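# Close spring-loaded cabinet door and slide bolt up to lock

## Task

Close the cabinet door, which a spring keeps pushing open again, and then drive the bolt on the door's top upward until it sits deep inside the bracket mounted on the frame above. It is only done if the door and bolt stay that way with the robot no longer holding or pressing anything.

## Robot and tools

Robot: one six-joint FANUC CRX-5iA arm. On its flange is a two-finger parallel gripper (50 mm stroke) with a wrist camera. There is only one arm, so every motion command is a single row for that arm.

Frames: results give end_effector_position (metres) and end_effector_quat_wxyz in the scene frame. Its origin is on the table surface under the arm base, +z is up, and +y is to the left when facing along +x. The base may be tilted against the table, and the printed position can be off, more so at long reach. end_effector_position is the point midway between the finger pads; fingertips extend 17.5 mm past it. In the gripper's own axes, the fingers point along +z and close along x. A pure rotation pivots about that midpoint, which is 25 mm off the last joint's axis toward gripper -y. A flat block also projects about 9 cm from that axis toward gripper -y and rotates with the hand, so watch its clearance near the door and frame.

The row (shared by execute_actions and move): 9 numbers, each in [-1, 1], ordered dx, dy, dz, rx, ry, rz, position, force_limit, speed. The first six are an offset, not a pose: a displacement from the gripper's measured pose, expressed in the gripper's axes. A value of 1.0 means 0.6 m for dx/dy/dz and 180 degrees for the rotation; rx, ry, rz form one rotation vector. position is an absolute finger command: +1 fully open (50 mm), about -0.65 pads touching, -1 close until blocked (use it to grip). force_limit sets pad force: -1 about 20 N, 0 about 102 N, +1 about 185 N (final force may be up to ~17% higher). speed sets finger speed: -1 20 mm/s, 0 85 mm/s, +1 150 mm/s.

execute_actions(actions): a list of actions; each action is a list of up to 15 rows; each row lasts one 1/30 s step, and if fewer than 15 rows are given the last repeats, so one action is 0.5 s. Every row in an action is measured from the pose at that action's start (not chained row to row); the first action of a call starts from the last pose a result reported. An empty list just returns state and images. Each step, the commanded pose is clipped to 70 mm and 16 degrees from the measured pose; after an action the arm only goes on to the last clipped pose, so large offsets need further actions. Position wins over orientation if both cannot be met.

move(target, speed, blocking): target is one row, offsets taken from the pose in the latest result showing one; the gripper follows a straight path there. speed is path top speed in m/s, 0.002 to 0.5 (default 0.25), rotation capped at twice that in rad/s. Paths take 0.5 to 10 s and are cut off at 10 s. It takes the shorter rotation direction, ignores obstacles, may lag, drift, or exceed speed near a straight arm. Finger values are sent at the start. It ends when path and fingers are at rest, or 5 s after the path ends. The extra move: line reports the outcome (done, off_target, moving, held, fault), the limits applied (paced = pose was clipped; held = a check blocked steps, after which motion can jump faster) and distance to target. blocking=false returns after 0.5 s while motion continues; until a result shows it ended, other motion calls are refused, so use wait(0) or stop.

wait(seconds): 0 to 10; the arm holds its last command; returns early if a running move finishes. stop(): brakes a running move (needs room; fingers keep going). zoom_image(camera, region): camera is cam_head_left, cam_head_right or cam_wrist; region [x0, y0, x1, y1] in that image's pixels, top-left origin, no larger than 504 by 504. read_manual(section): licence text only. finished_scene(scene): give the current scene number; it ends the scene for good once the last command is held and reports success. Answering without any tool call ends the whole run.

Result lines: "Hand target" is where the controller is currently driving; "pose unreachable" means the clearance check (which treats a base mount as arm) altered or blocked the command; Joint positions follow URDF order. Joint ranges (rad): waist ±3.491, shoulder ±3.140, elbow -1.187 to 4.328, forearm roll ±3.316, wrist pitch ±3.140, wrist roll ±3.927.

Gripping: object_status 0 moving, 1 blocked while opening, 2 blocked while closing (holding), 3 reached the command or pads met. Any new position number resets it to 0 briefly. New force_limit or speed only apply after a position change of at least 0.01; to loosen a grip, open first. Fingers re-close on their own if grip is lost, except after a -1 force_limit grip. A grip on an immovable off-centre object fades over time. Opening in mm is about (250 - position_measured) x 0.202.

Hazards: contact torque at a joint's load limit (150 N m for waist, shoulder, elbow; 37.6 N m for the three wrist joints) or 150 N external force anywhere triggers a 10 s fault stop that yields to contact and skips the remaining call. The arm is stiff: a target only slightly beyond a firm contact can fault, and faster approaches hit harder, so push door and bolt gently and in small steps. Overheated motors warn with MOTOR HOT, then brake (OVER-TEMPERATURE FAULT). Avoid slamming the door, hard impacts, drops and strong pushes. The simulation keeps running while you compose replies, holding the last command.

Cameras: cam_head_left, cam_head_right, cam_wrist, all 504x504, with calibration given per scene; fixed cameras may be off by a couple of degrees and millimetres.

Each tool is called after "Request:" as a command line: name --argument value for each argument, lists and objects as JSON in quotes; but a table of rows of numbers goes row by row, as --pt "numbers of a row", without its own name.

## Session

Request:
execute_actions --actions '[]'

Scene clock: 0.00 s.
end_effector_position=(+0.1892, +0.0296, +0.2083) position_measured=3 object_status=3 end_effector_quat_wxyz=(+0.059, +0.786, +0.612, +0.064)
Joint positions: [ 1.086 -0.94  -0.869  0.156 -1.575 -1.339]
Joint velocities: [-0.001 -0.001 -0.001 -0.001  0.     0.001]
Hand target: +0.189, +0.030, +0.208; +0.059, +0.786, +0.612, +0.064

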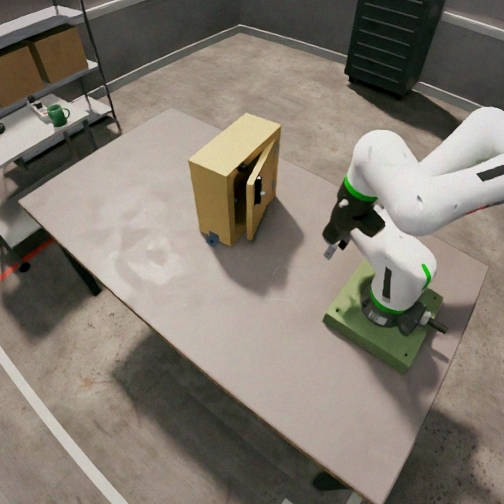

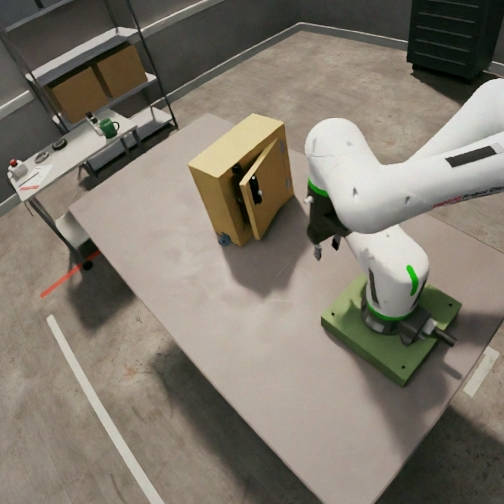

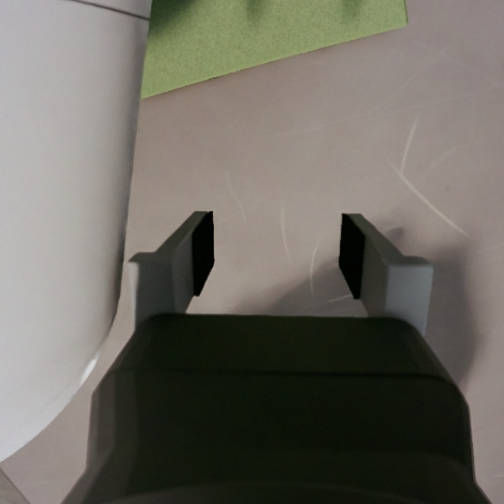

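Request:
zoom_image --camera "cam_head_left" --region '[170, 100, 310, 260]'

Request:
zoom_image --camera "cam_head_right" --region '[170, 100, 310, 260]'

Region (170, 100, 310, 260) of cam_head_left's 504x504 image, scaled by 3.150, with more detail than that image has; it fills the left 441 columns of this view, and the rest is white.

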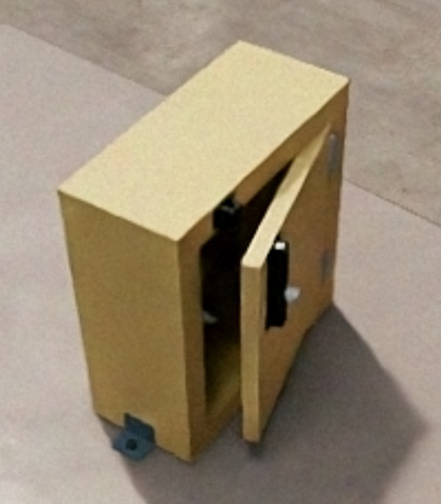

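Region (170, 100, 310, 260) of cam_head_right's 504x504 image, scaled by 3.150, with more detail than that image has; it fills the left 441 columns of this view, and the rest is white.

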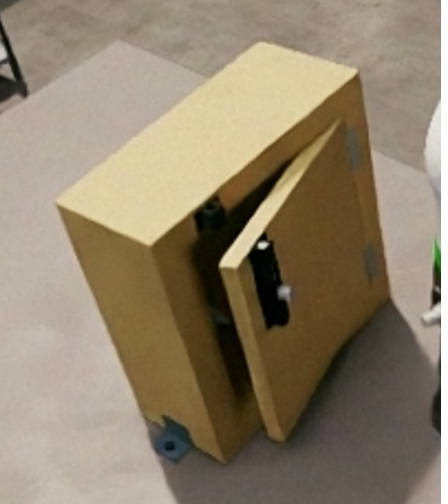

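Request:
move --target '[-0.187,0.349,-0.016,0.286,0.480,0.579,-1,0,0.5]' --speed 0.4

Scene clock: 27.10 s.
end_effector_position=(+0.3595, -0.1325, +0.2491) position_measured=253 object_status=3 end_effector_quat_wxyz=(+0.637, -0.644, +0.299, -0.302)
Joint positions: [-1.194  0.381 -0.427 -1.341 -1.775 -0.734]
Joint velocities: [-0.001  0.001 -0.     0.001 -0.    -0.001]
Hand target: +0.359, -0.133, +0.249; +0.637, -0.644, +0.299, -0.302
Off the commanded pose: 0.003 m, 1 deg.
move: done
camera_calibration (this result's frames):
cam_wrist: T_world_to_cam=[[0.675098, -0.737727, 0.000687729, -0.326783], [-0.204539, -0.18807, -0.960621, 0.287395], [0.708806, 0.648373, -0.27786, 0.0520415], [0, 0, 0, 1]] pos_world=[0.242507, -0.220769, 0.290763]

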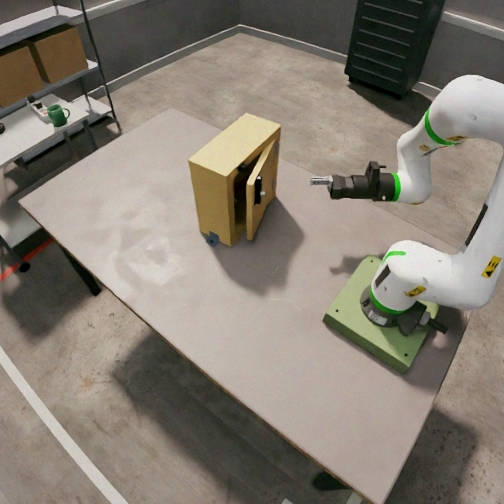

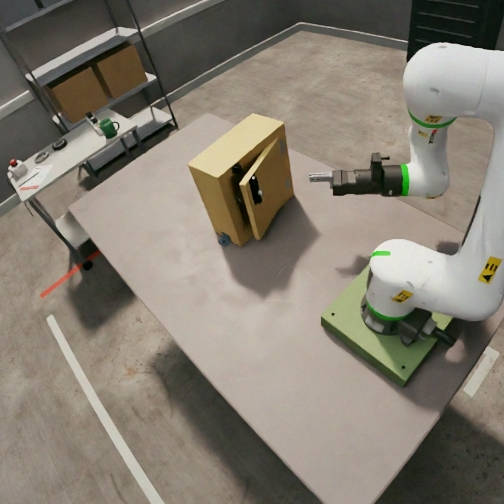

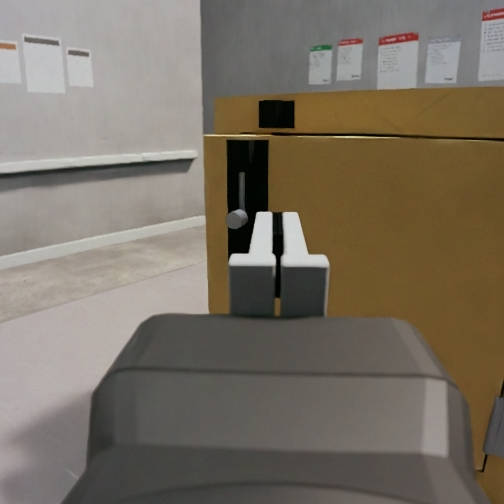

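Request:
move --target '[-0.051,0.073,0.153,0,0,0,-1,0,0.5]' --speed 0.2

Scene clock: 31.33 s.
end_effector_position=(+0.4106, -0.0505, +0.2048) position_measured=253 object_status=3 end_effector_quat_wxyz=(+0.637, -0.643, +0.298, -0.302)
Joint positions: [-0.995  0.452 -0.542 -1.477 -1.623 -0.57 ]
Joint velocities: [ 0.002 -0.002  0.001 -0.001  0.    -0.001]
Hand target: +0.411, -0.050, +0.205; +0.637, -0.643, +0.298, -0.302
Off the commanded pose: 0.000 m, 0 deg.
move: done
camera_calibration (this result's frames):
cam_wrist: T_world_to_cam=[[0.675161, -0.73767, 0.000970045, -0.300861], [-0.203782, -0.187777, -0.96084, 0.270455], [0.708965, 0.648524, -0.277103, -0.0499512], [0, 0, 0, 1]] pos_world=[0.293657, -0.138757, 0.246314]

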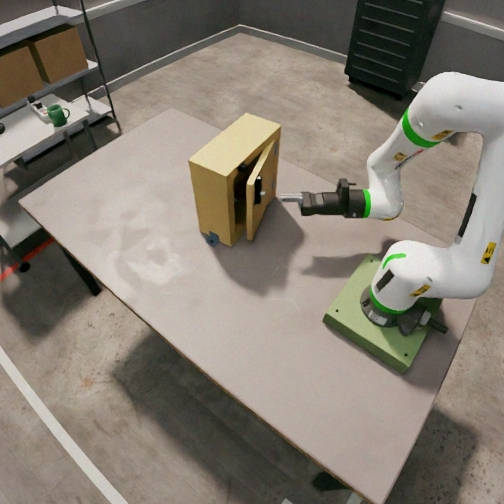

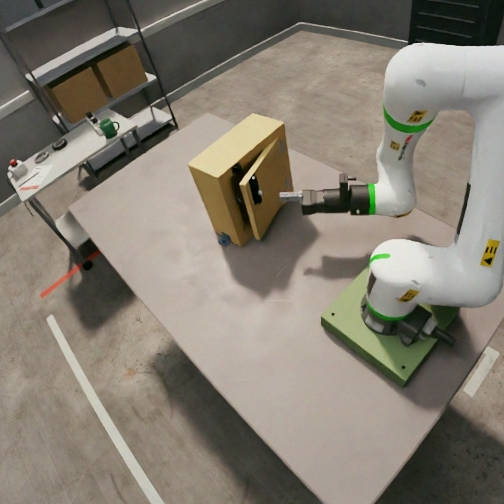

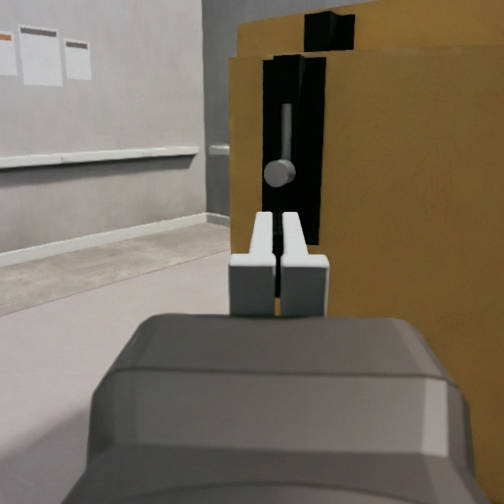

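Request:
move --target '[0.010,0.012,0.067,0,0,0,-1,0,0.5]' --speed 0.06

Scene clock: 35.30 s.
end_effector_position=(+0.4455, -0.0294, +0.1975) position_measured=253 object_status=3 end_effector_quat_wxyz=(+0.637, -0.643, +0.298, -0.302)
Joint positions: [-0.897  0.481 -0.53  -1.56  -1.57  -0.556]
Joint velocities: [ 0.001  0.001 -0.002 -0.    -0.    -0.001]
Hand target: +0.445, -0.029, +0.197; +0.637, -0.643, +0.298, -0.302
Off the commanded pose: 0.000 m, 0 deg.
move: done
camera_calibration (this result's frames):
cam_wrist: T_world_to_cam=[[0.675154, -0.737676, 0.00104439, -0.308822], [-0.203461, -0.187577, -0.960947, 0.274403], [0.709063, 0.648575, -0.276732, -0.0904751], [0, 0, 0, 1]] pos_world=[0.328486, -0.117659, 0.238972]

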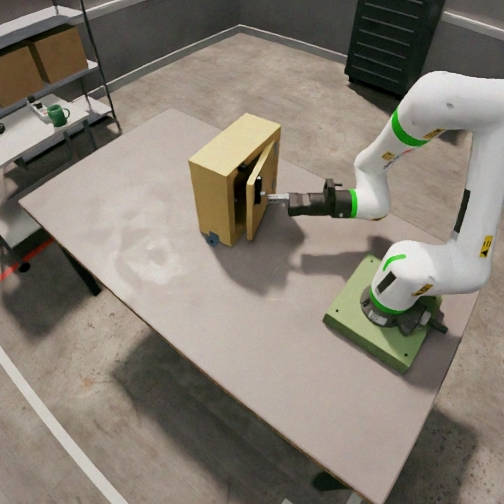

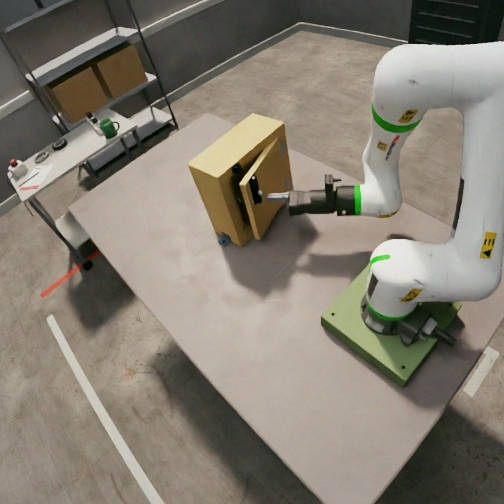

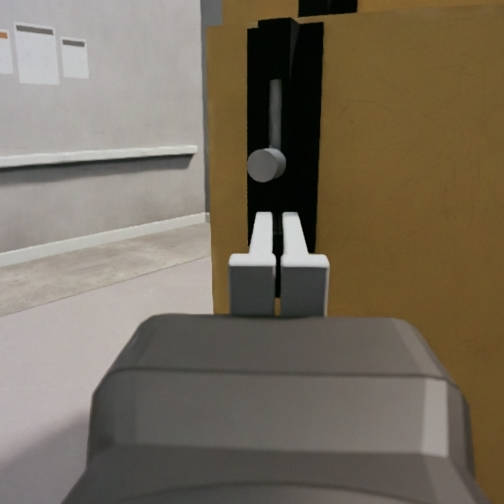

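Request:
move --target '[0.0,0,0.05,0,0,0,-1,0,0.5]' --speed 0.04

Scene clock: 38.67 s.
end_effector_position=(+0.4686, -0.0102, +0.1974) position_measured=253 object_status=3 end_effector_quat_wxyz=(+0.637, -0.643, +0.298, -0.302)
Joint positions: [-0.825  0.482 -0.527 -1.621 -1.532 -0.556]
Joint velocities: [-0.002 -0.001 -0.    -0.     0.    -0.   ]
Hand target: +0.469, -0.010, +0.197; +0.637, -0.643, +0.298, -0.302
Off the commanded pose: 0.000 m, 0 deg.
move: done
camera_calibration (this result's frames):
cam_wrist: T_world_to_cam=[[0.675142, -0.737687, 0.00107299, -0.310267], [-0.203244, -0.18741, -0.961025, 0.282582], [0.709137, 0.648611, -0.276458, -0.119459], [0, 0, 0, 1]] pos_world=[0.35162, -0.0984387, 0.238876]

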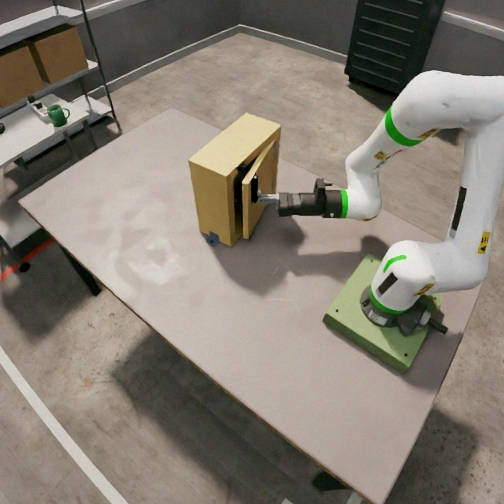

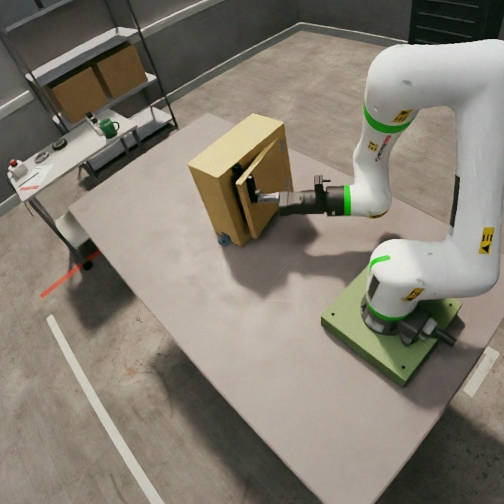

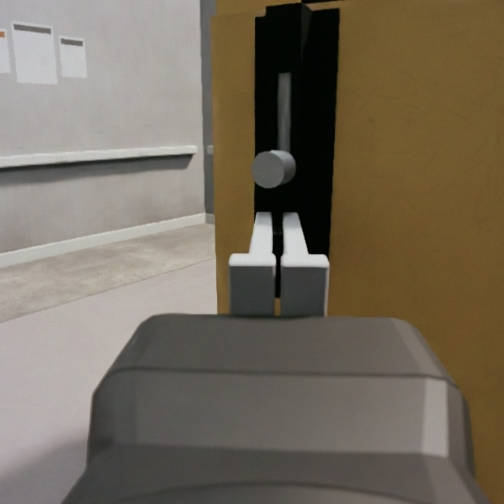

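Request:
zoom_image --camera "cam_head_left" --region '[190, 110, 330, 250]'

Region (190, 110, 330, 250) of cam_head_left's 504x504 image, scaled by 3.600, with more detail than that image has.

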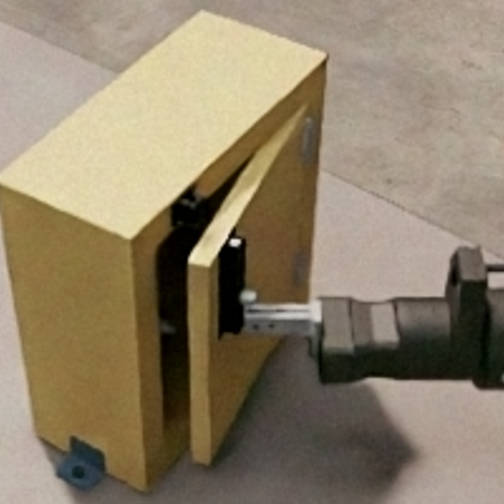

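Request:
move --target '[0.019,0,0.028,0,0,0,-1,0,0.5]' --speed 0.04

Request:
zoom_image --camera "cam_head_left" --region '[190, 110, 330, 250]'

Scene clock: 41.13 s.
end_effector_position=(+0.4889, -0.0082, +0.1974) position_measured=253 object_status=3 end_effector_quat_wxyz=(+0.637, -0.643, +0.298, -0.302)
Joint positions: [-0.788  0.495 -0.495 -1.651 -1.51  -0.573]
Joint velocities: [ 0.001 -0.001 -0.001 -0.    -0.     0.   ]
Hand target: +0.489, -0.008, +0.197; +0.637, -0.643, +0.298, -0.302
Off the commanded pose: 0.000 m, 0 deg.
move: done
camera_calibration (this result's frames):
cam_wrist: T_world_to_cam=[[0.675124, -0.737703, 0.00107288, -0.322444], [-0.203147, -0.187312, -0.961065, 0.287045], [0.709181, 0.648621, -0.276321, -0.135151], [0, 0, 0, 1]] pos_world=[0.371849, -0.0964396, 0.238869]

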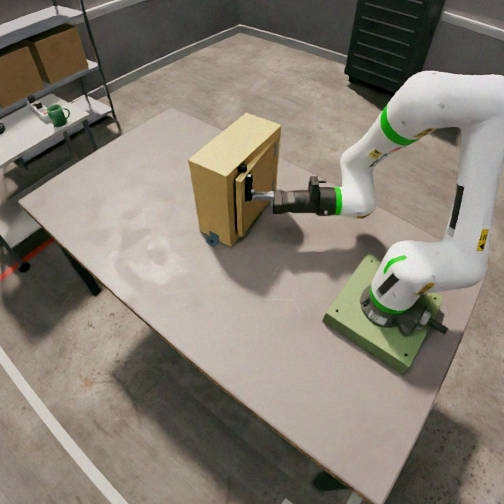

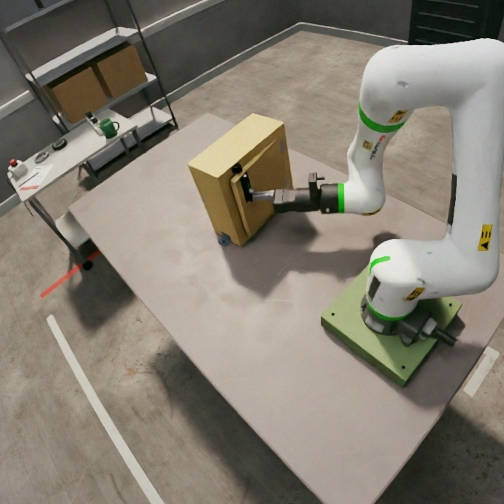

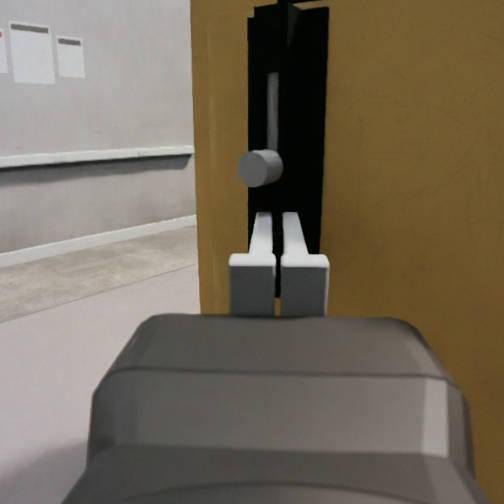

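Region (190, 110, 330, 250) of cam_head_left's 504x504 image, scaled by 3.600, with more detail than that image has.

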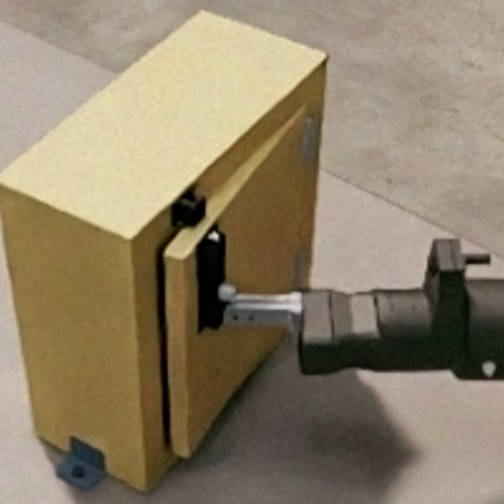

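Request:
move --target '[0.0055,0,0.017,0,0,0,-1,0,0.5]' --speed 0.02

Request:
zoom_image --camera "cam_head_left" --region '[190, 110, 330, 250]'

Scene clock: 43.10 s.
end_effector_position=(+0.4988, -0.0042, +0.1974) position_measured=253 object_status=3 end_effector_quat_wxyz=(+0.637, -0.643, +0.298, -0.302)
Joint positions: [-0.765  0.5   -0.484 -1.67  -1.497 -0.578]
Joint velocities: [-0.003  0.001  0.    -0.     0.     0.001]
Hand target: +0.499, -0.004, +0.197; +0.637, -0.643, +0.298, -0.302
Off the commanded pose: 0.000 m, 0 deg.
move: done
camera_calibration (this result's frames):
cam_wrist: T_world_to_cam=[[0.67512, -0.737707, 0.00107213, -0.326223], [-0.203087, -0.187254, -0.961089, 0.289789], [0.709203, 0.648633, -0.276238, -0.144845], [0, 0, 0, 1]] pos_world=[0.381817, -0.092441, 0.238851]

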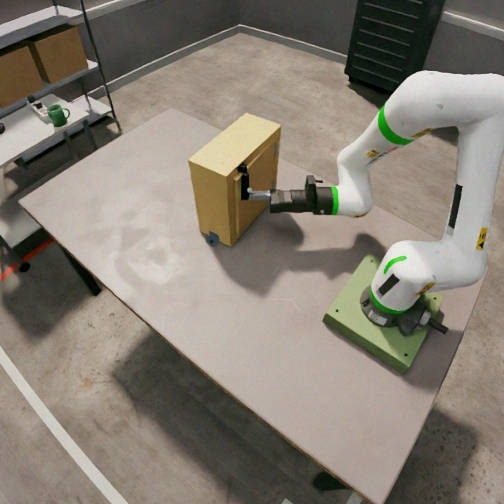

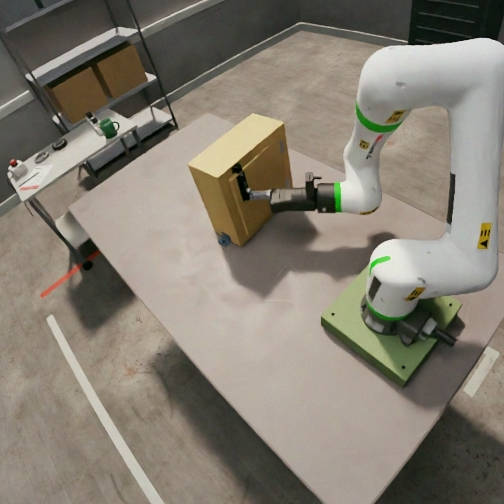

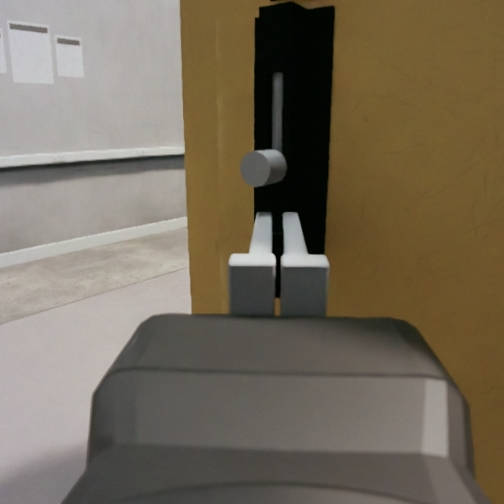

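Region (190, 110, 330, 250) of cam_head_left's 504x504 image, scaled by 3.600, with more detail than that image has.

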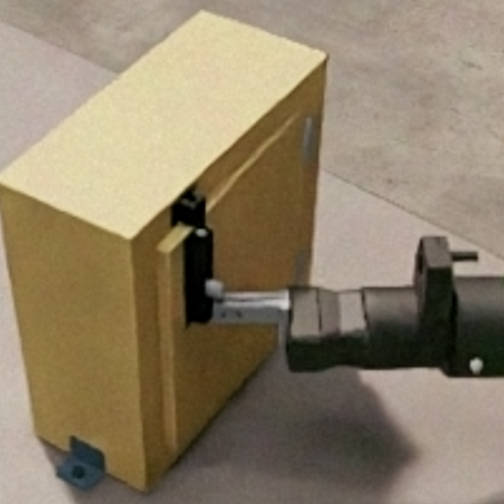

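Request:
move --target '[0.004,0,0.008,0,0,0,-1,0,0.5]' --speed 0.01

Request:
zoom_image --camera "cam_head_left" --region '[210, 140, 300, 230]'

Scene clock: 44.33 s.
end_effector_position=(+0.5041, -0.0029, +0.1974) position_measured=253 object_status=3 end_effector_quat_wxyz=(+0.637, -0.643, +0.298, -0.302)
Joint positions: [-0.755  0.504 -0.477 -1.678 -1.491 -0.582]
Joint velocities: [ 0.001 -0.001  0.001 -0.001 -0.     0.001]
Hand target: +0.504, -0.003, +0.197; +0.637, -0.643, +0.298, -0.302
Off the commanded pose: 0.000 m, 0 deg.
move: done
camera_calibration (this result's frames):
cam_wrist: T_world_to_cam=[[0.675107, -0.737719, 0.00107468, -0.328847], [-0.203061, -0.187227, -0.9611, 0.291072], [0.709223, 0.648627, -0.2762, -0.149369], [0, 0, 0, 1]] pos_world=[0.387048, -0.0912152, 0.238847]

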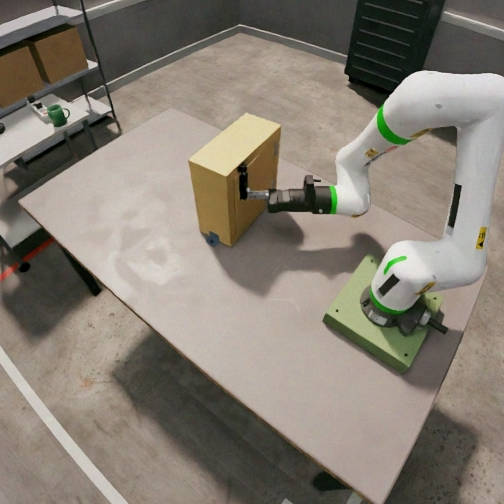

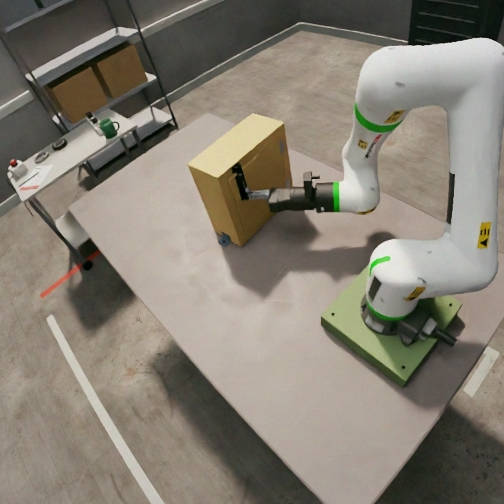

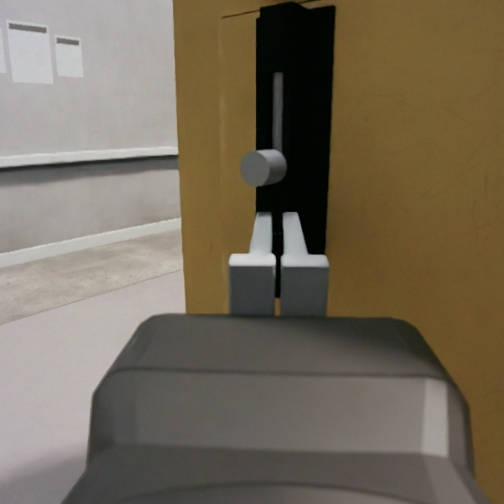

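Region (210, 140, 300, 230) of cam_head_left's 504x504 image, scaled by 5.600, with more detail than that image has.

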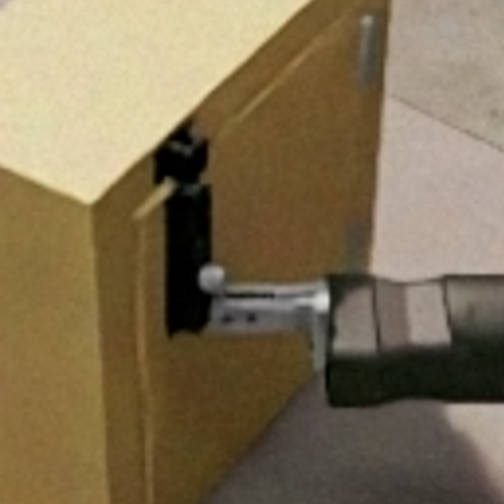

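Request:
move --target '[0.003,0,0.004,0,0,0,-1,0,0.5]' --speed 0.008

Request:
zoom_image --camera "cam_head_left" --region '[210, 140, 300, 230]'

Scene clock: 45.93 s.
end_effector_position=(+0.5071, -0.0028, +0.1974) position_measured=253 object_status=3 end_effector_quat_wxyz=(+0.637, -0.643, +0.298, -0.302)
Joint positions: [-0.75   0.506 -0.471 -1.682 -1.488 -0.585]
Joint velocities: [ 0.     0.     0.001 -0.     0.    -0.   ]
Hand target: +0.507, -0.003, +0.197; +0.637, -0.643, +0.298, -0.302
Off the commanded pose: 0.000 m, 0 deg.
move: done
camera_calibration (this result's frames):
cam_wrist: T_world_to_cam=[[0.675115, -0.737712, 0.00106392, -0.330754], [-0.203061, -0.187216, -0.961102, 0.291705], [0.709216, 0.648638, -0.276193, -0.151593], [0, 0, 0, 1]] pos_world=[0.390043, -0.0910602, 0.238841]

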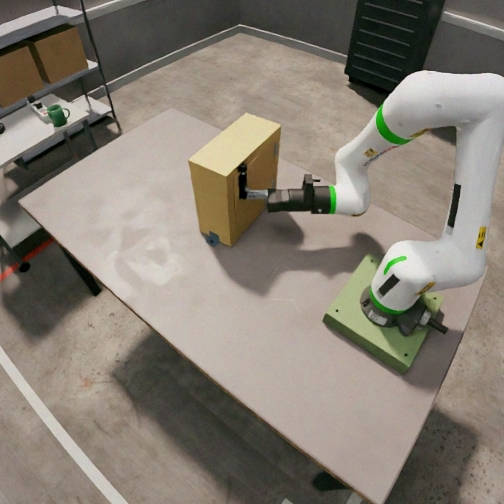

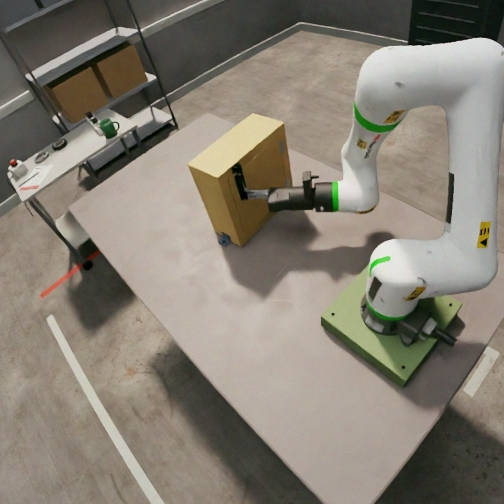

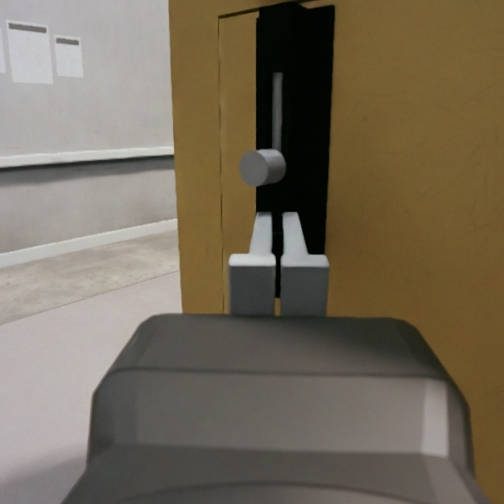

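Region (210, 140, 300, 230) of cam_head_left's 504x504 image, scaled by 5.600, with more detail than that image has.

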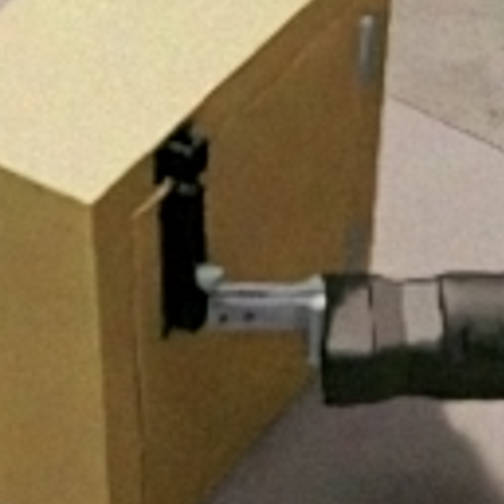

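Request:
move --target '[0.001,-0.042,0.0015,0,0,0,-1,0,0.5]' --speed 0.02

Request:
zoom_image --camera "cam_head_left" --region '[210, 140, 300, 230]'

Scene clock: 49.27 s.
end_effector_position=(+0.5082, -0.0025, +0.2227) position_measured=253 object_status=3 end_effector_quat_wxyz=(+0.637, -0.643, +0.298, -0.302)
Joint positions: [-0.746  0.426 -0.48  -1.679 -1.478 -0.656]
Joint velocities: [ 0.    -0.001 -0.001  0.001 -0.    -0.001]
Hand target: +0.508, -0.003, +0.223; +0.637, -0.643, +0.298, -0.302
Off the commanded pose: 0.000 m, 0 deg.
move: done
camera_calibration (this result's frames):
cam_wrist: T_world_to_cam=[[0.675072, -0.737751, 0.00106722, -0.33134], [-0.203067, -0.187205, -0.961103, 0.316295], [0.709254, 0.648597, -0.276189, -0.145584], [0, 0, 0, 1]] pos_world=[0.391163, -0.0908085, 0.264137]

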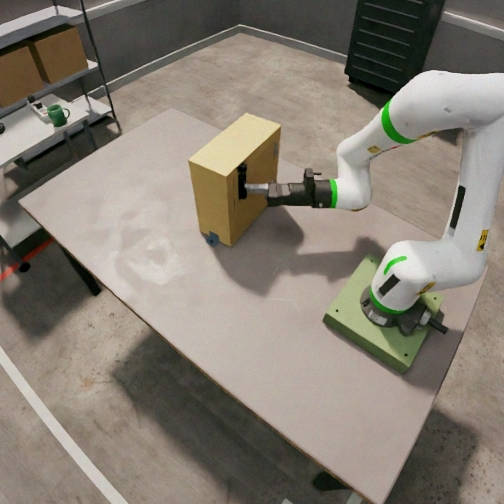

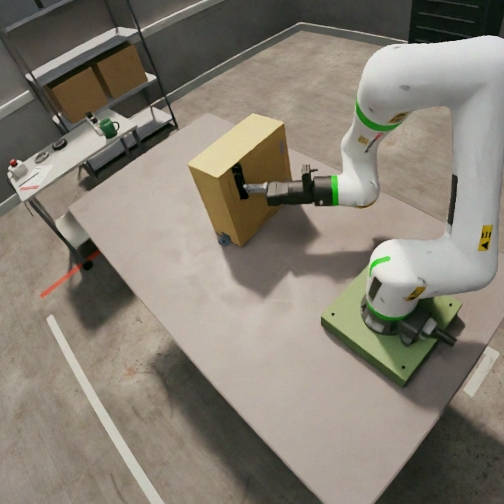

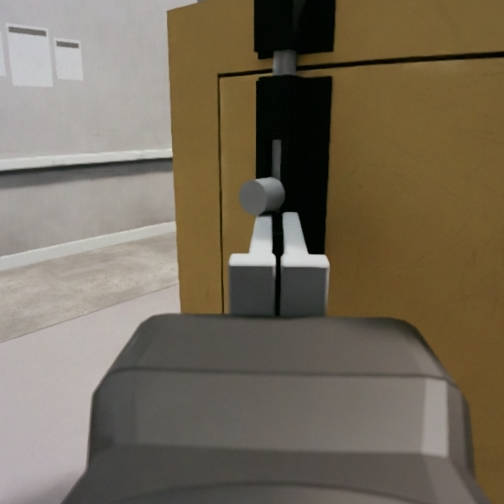

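Region (210, 140, 300, 230) of cam_head_left's 504x504 image, scaled by 5.600, with more detail than that image has.

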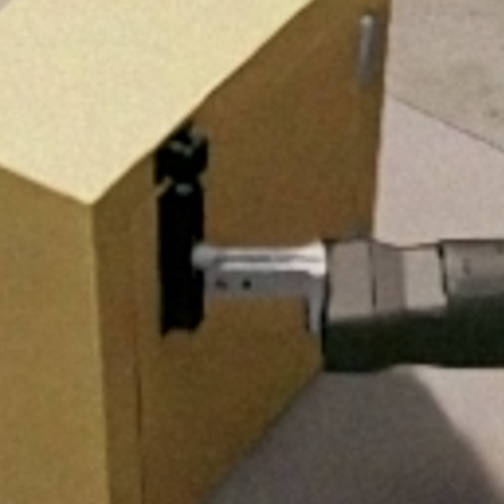

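Request:
move --target '[0,-0.024,0,0,0,0,-1,0,0.5]' --speed 0.015

Scene clock: 50.87 s.
end_effector_position=(+0.5082, -0.0025, +0.2372) position_measured=253 object_status=3 end_effector_quat_wxyz=(+0.637, -0.643, +0.298, -0.302)
Joint positions: [-0.744  0.38  -0.484 -1.677 -1.473 -0.697]
Joint velocities: [ 0.001 -0.    -0.001  0.001  0.     0.001]
Hand target: +0.508, -0.002, +0.237; +0.637, -0.643, +0.298, -0.302
Off the commanded pose: 0.000 m, 0 deg.
move: done
camera_calibration (this result's frames):
cam_wrist: T_world_to_cam=[[0.67504, -0.73778, 0.00106649, -0.331303], [-0.203076, -0.187196, -0.961103, 0.330211], [0.709282, 0.648566, -0.27619, -0.141673], [0, 0, 0, 1]] pos_world=[0.391187, -0.0907299, 0.278592]

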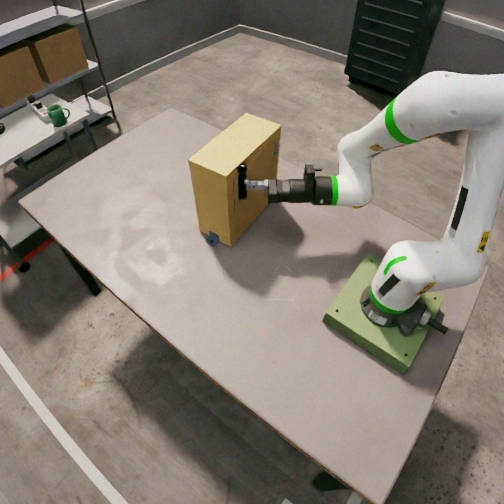

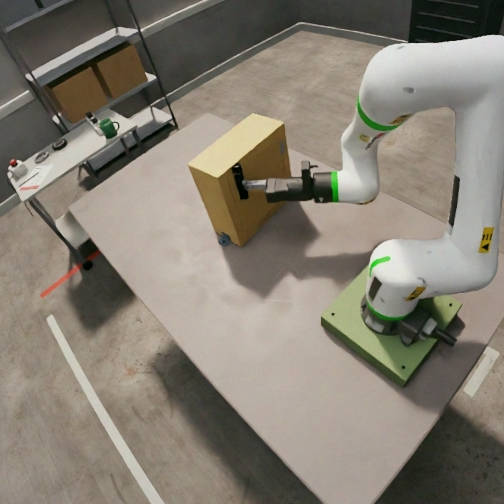

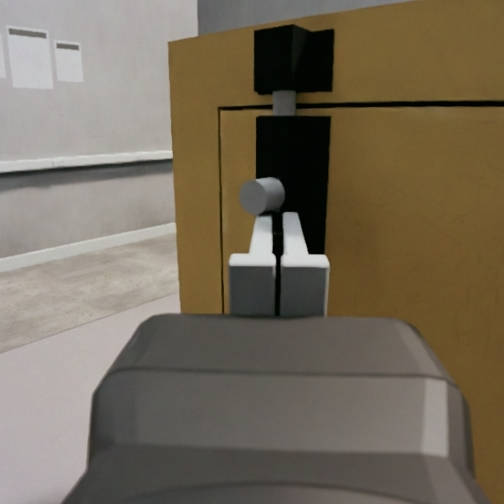

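Request:
zoom_image --camera "cam_wrist" --region '[220, 20, 360, 230]'

Region (220, 20, 360, 230) of cam_wrist's 504x504 image, scaled by 2.400, with more detail than that image has.

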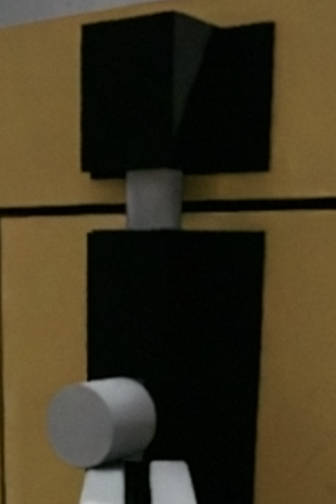

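Request:
move --target '[0,-0.003,0,0,0,0,-1,0,0.5]' --speed 0.004

Request:
move --target '[0,0.008,-0.0,0,0,0,-1,0,0.5]' --speed 0.03

Request:
move --target '[-0.03,0,-0.08,0,0,0,-1,0,0.5]' --speed 0.1

Scene clock: 53.57 s.
end_effector_position=(+0.5082, -0.0025, +0.2390) position_measured=253 object_status=3 end_effector_quat_wxyz=(+0.637, -0.643, +0.298, -0.302)
Joint positions: [-0.744  0.375 -0.484 -1.676 -1.472 -0.702]
Joint velocities: [-0.001  0.001 -0.002 -0.    -0.    -0.   ]
Hand target: +0.508, -0.002, +0.239; +0.637, -0.643, +0.298, -0.302
Off the commanded pose: 0.000 m, 0 deg.
move: done
camera_calibration (this result's frames):
cam_wrist: T_world_to_cam=[[0.675035, -0.737785, 0.00106563, -0.331298], [-0.203078, -0.187194, -0.961102, 0.331951], [0.709286, 0.648562, -0.27619, -0.141185], [0, 0, 0, 1]] pos_world=[0.39119, -0.0907202, 0.280398]

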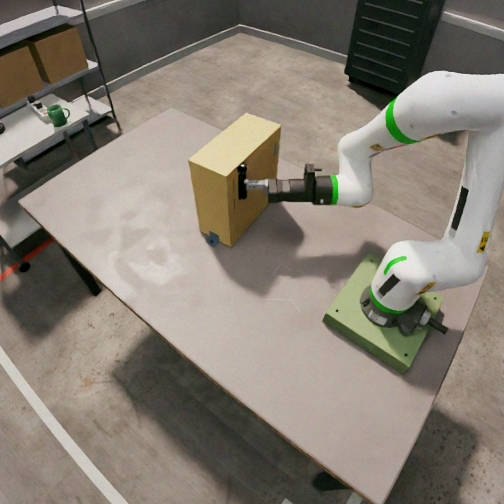

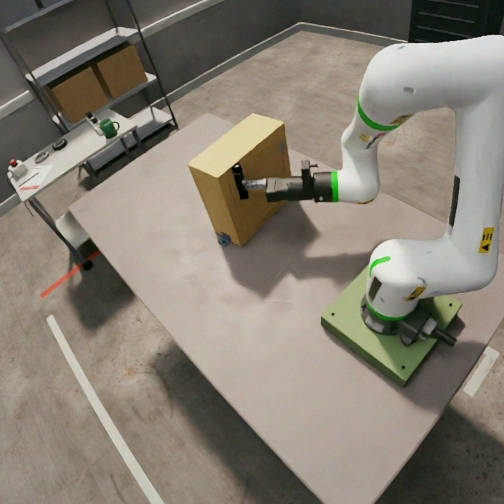

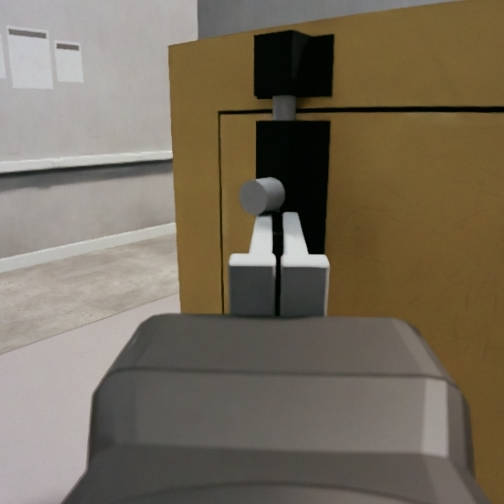

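Scene clock: 54.27 s.
end_effector_position=(+0.5082, -0.0025, +0.2342) position_measured=253 object_status=3 end_effector_quat_wxyz=(+0.637, -0.643, +0.298, -0.302)
Joint positions: [-0.745  0.39  -0.483 -1.677 -1.474 -0.688]
Joint velocities: [-0.001 -0.001  0.     0.     0.    -0.001]
Hand target: +0.508, -0.002, +0.234; +0.637, -0.643, +0.298, -0.302
Off the commanded pose: 0.000 m, 0 deg.
move: done
camera_calibration (this result's frames):
cam_wrist: T_world_to_cam=[[0.675051, -0.73777, 0.00108486, -0.331315], [-0.203059, -0.18721, -0.961103, 0.327312], [0.709277, 0.648573, -0.276187, -0.142489], [0, 0, 0, 1]] pos_world=[0.391182, -0.090744, 0.275587]

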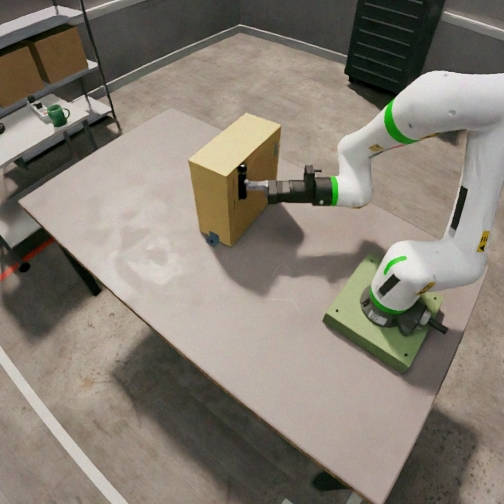

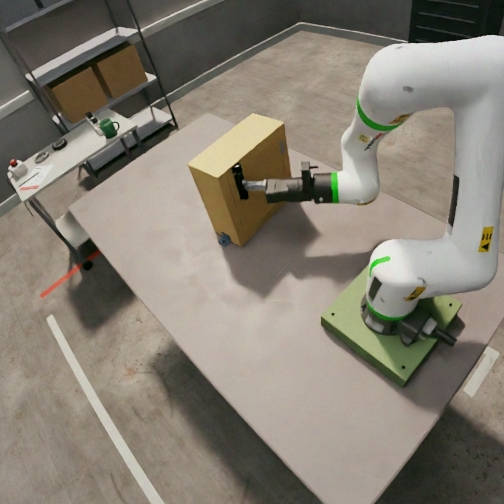

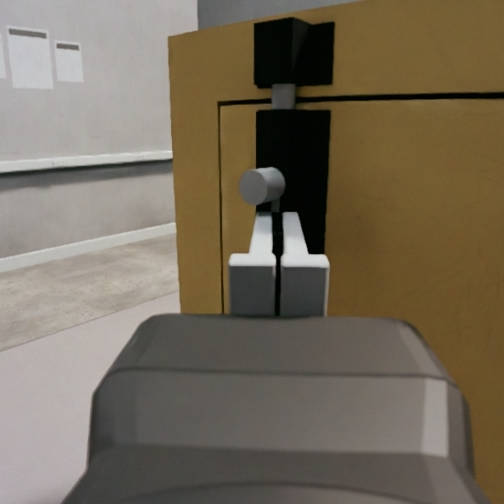

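Scene clock: 55.07 s.
end_effector_position=(+0.4597, -0.0194, +0.2342) position_measured=253 object_status=3 end_effector_quat_wxyz=(+0.637, -0.643, +0.298, -0.302)
Joint positions: [-0.855  0.357 -0.54  -1.593 -1.545 -0.669]
Joint velocities: [-0.002  0.002 -0.001  0.001 -0.     0.001]
Hand target: +0.460, -0.019, +0.234; +0.637, -0.643, +0.298, -0.302
Off the commanded pose: 0.000 m, 0 deg.
move: done
camera_calibration (this result's frames):
cam_wrist: T_world_to_cam=[[0.675083, -0.737741, 0.00106102, -0.311059], [-0.203371, -0.18748, -0.960985, 0.314426], [0.709157, 0.648529, -0.276599, -0.0969532], [0, 0, 0, 1]] pos_world=[0.342691, -0.107655, 0.275672]

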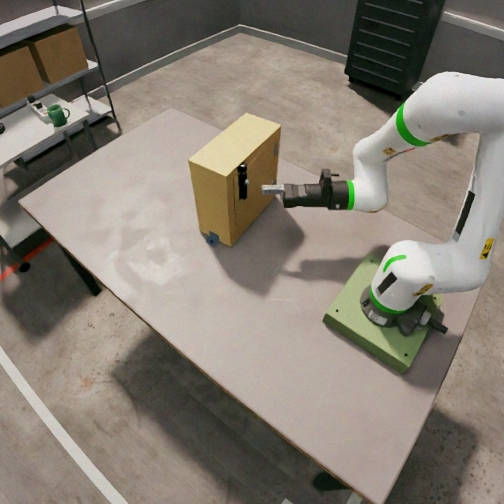

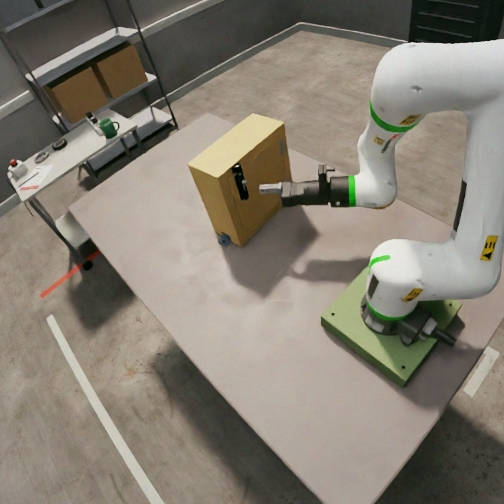

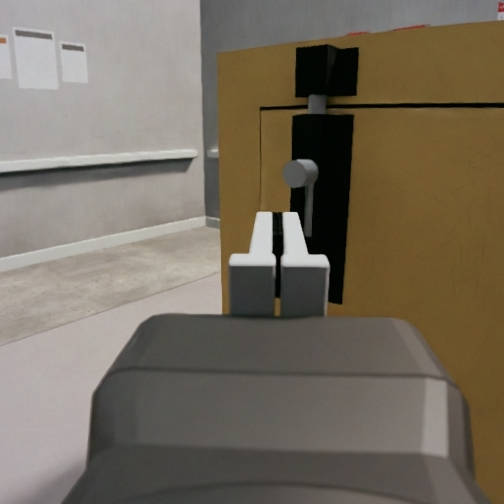

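Request:
zoom_image --camera "cam_wrist" --region '[250, 30, 390, 310]'

Region (250, 30, 390, 310) of cam_wrist's 504x504 image, scaled by 1.800, with more detail than that image has.

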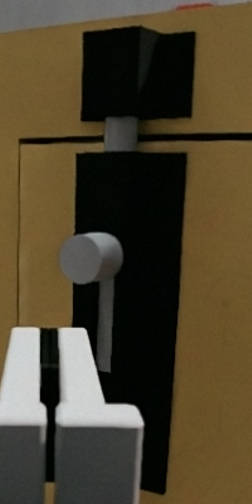

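Request:
finished_scene --scene 1

The scene is finished: the task was done.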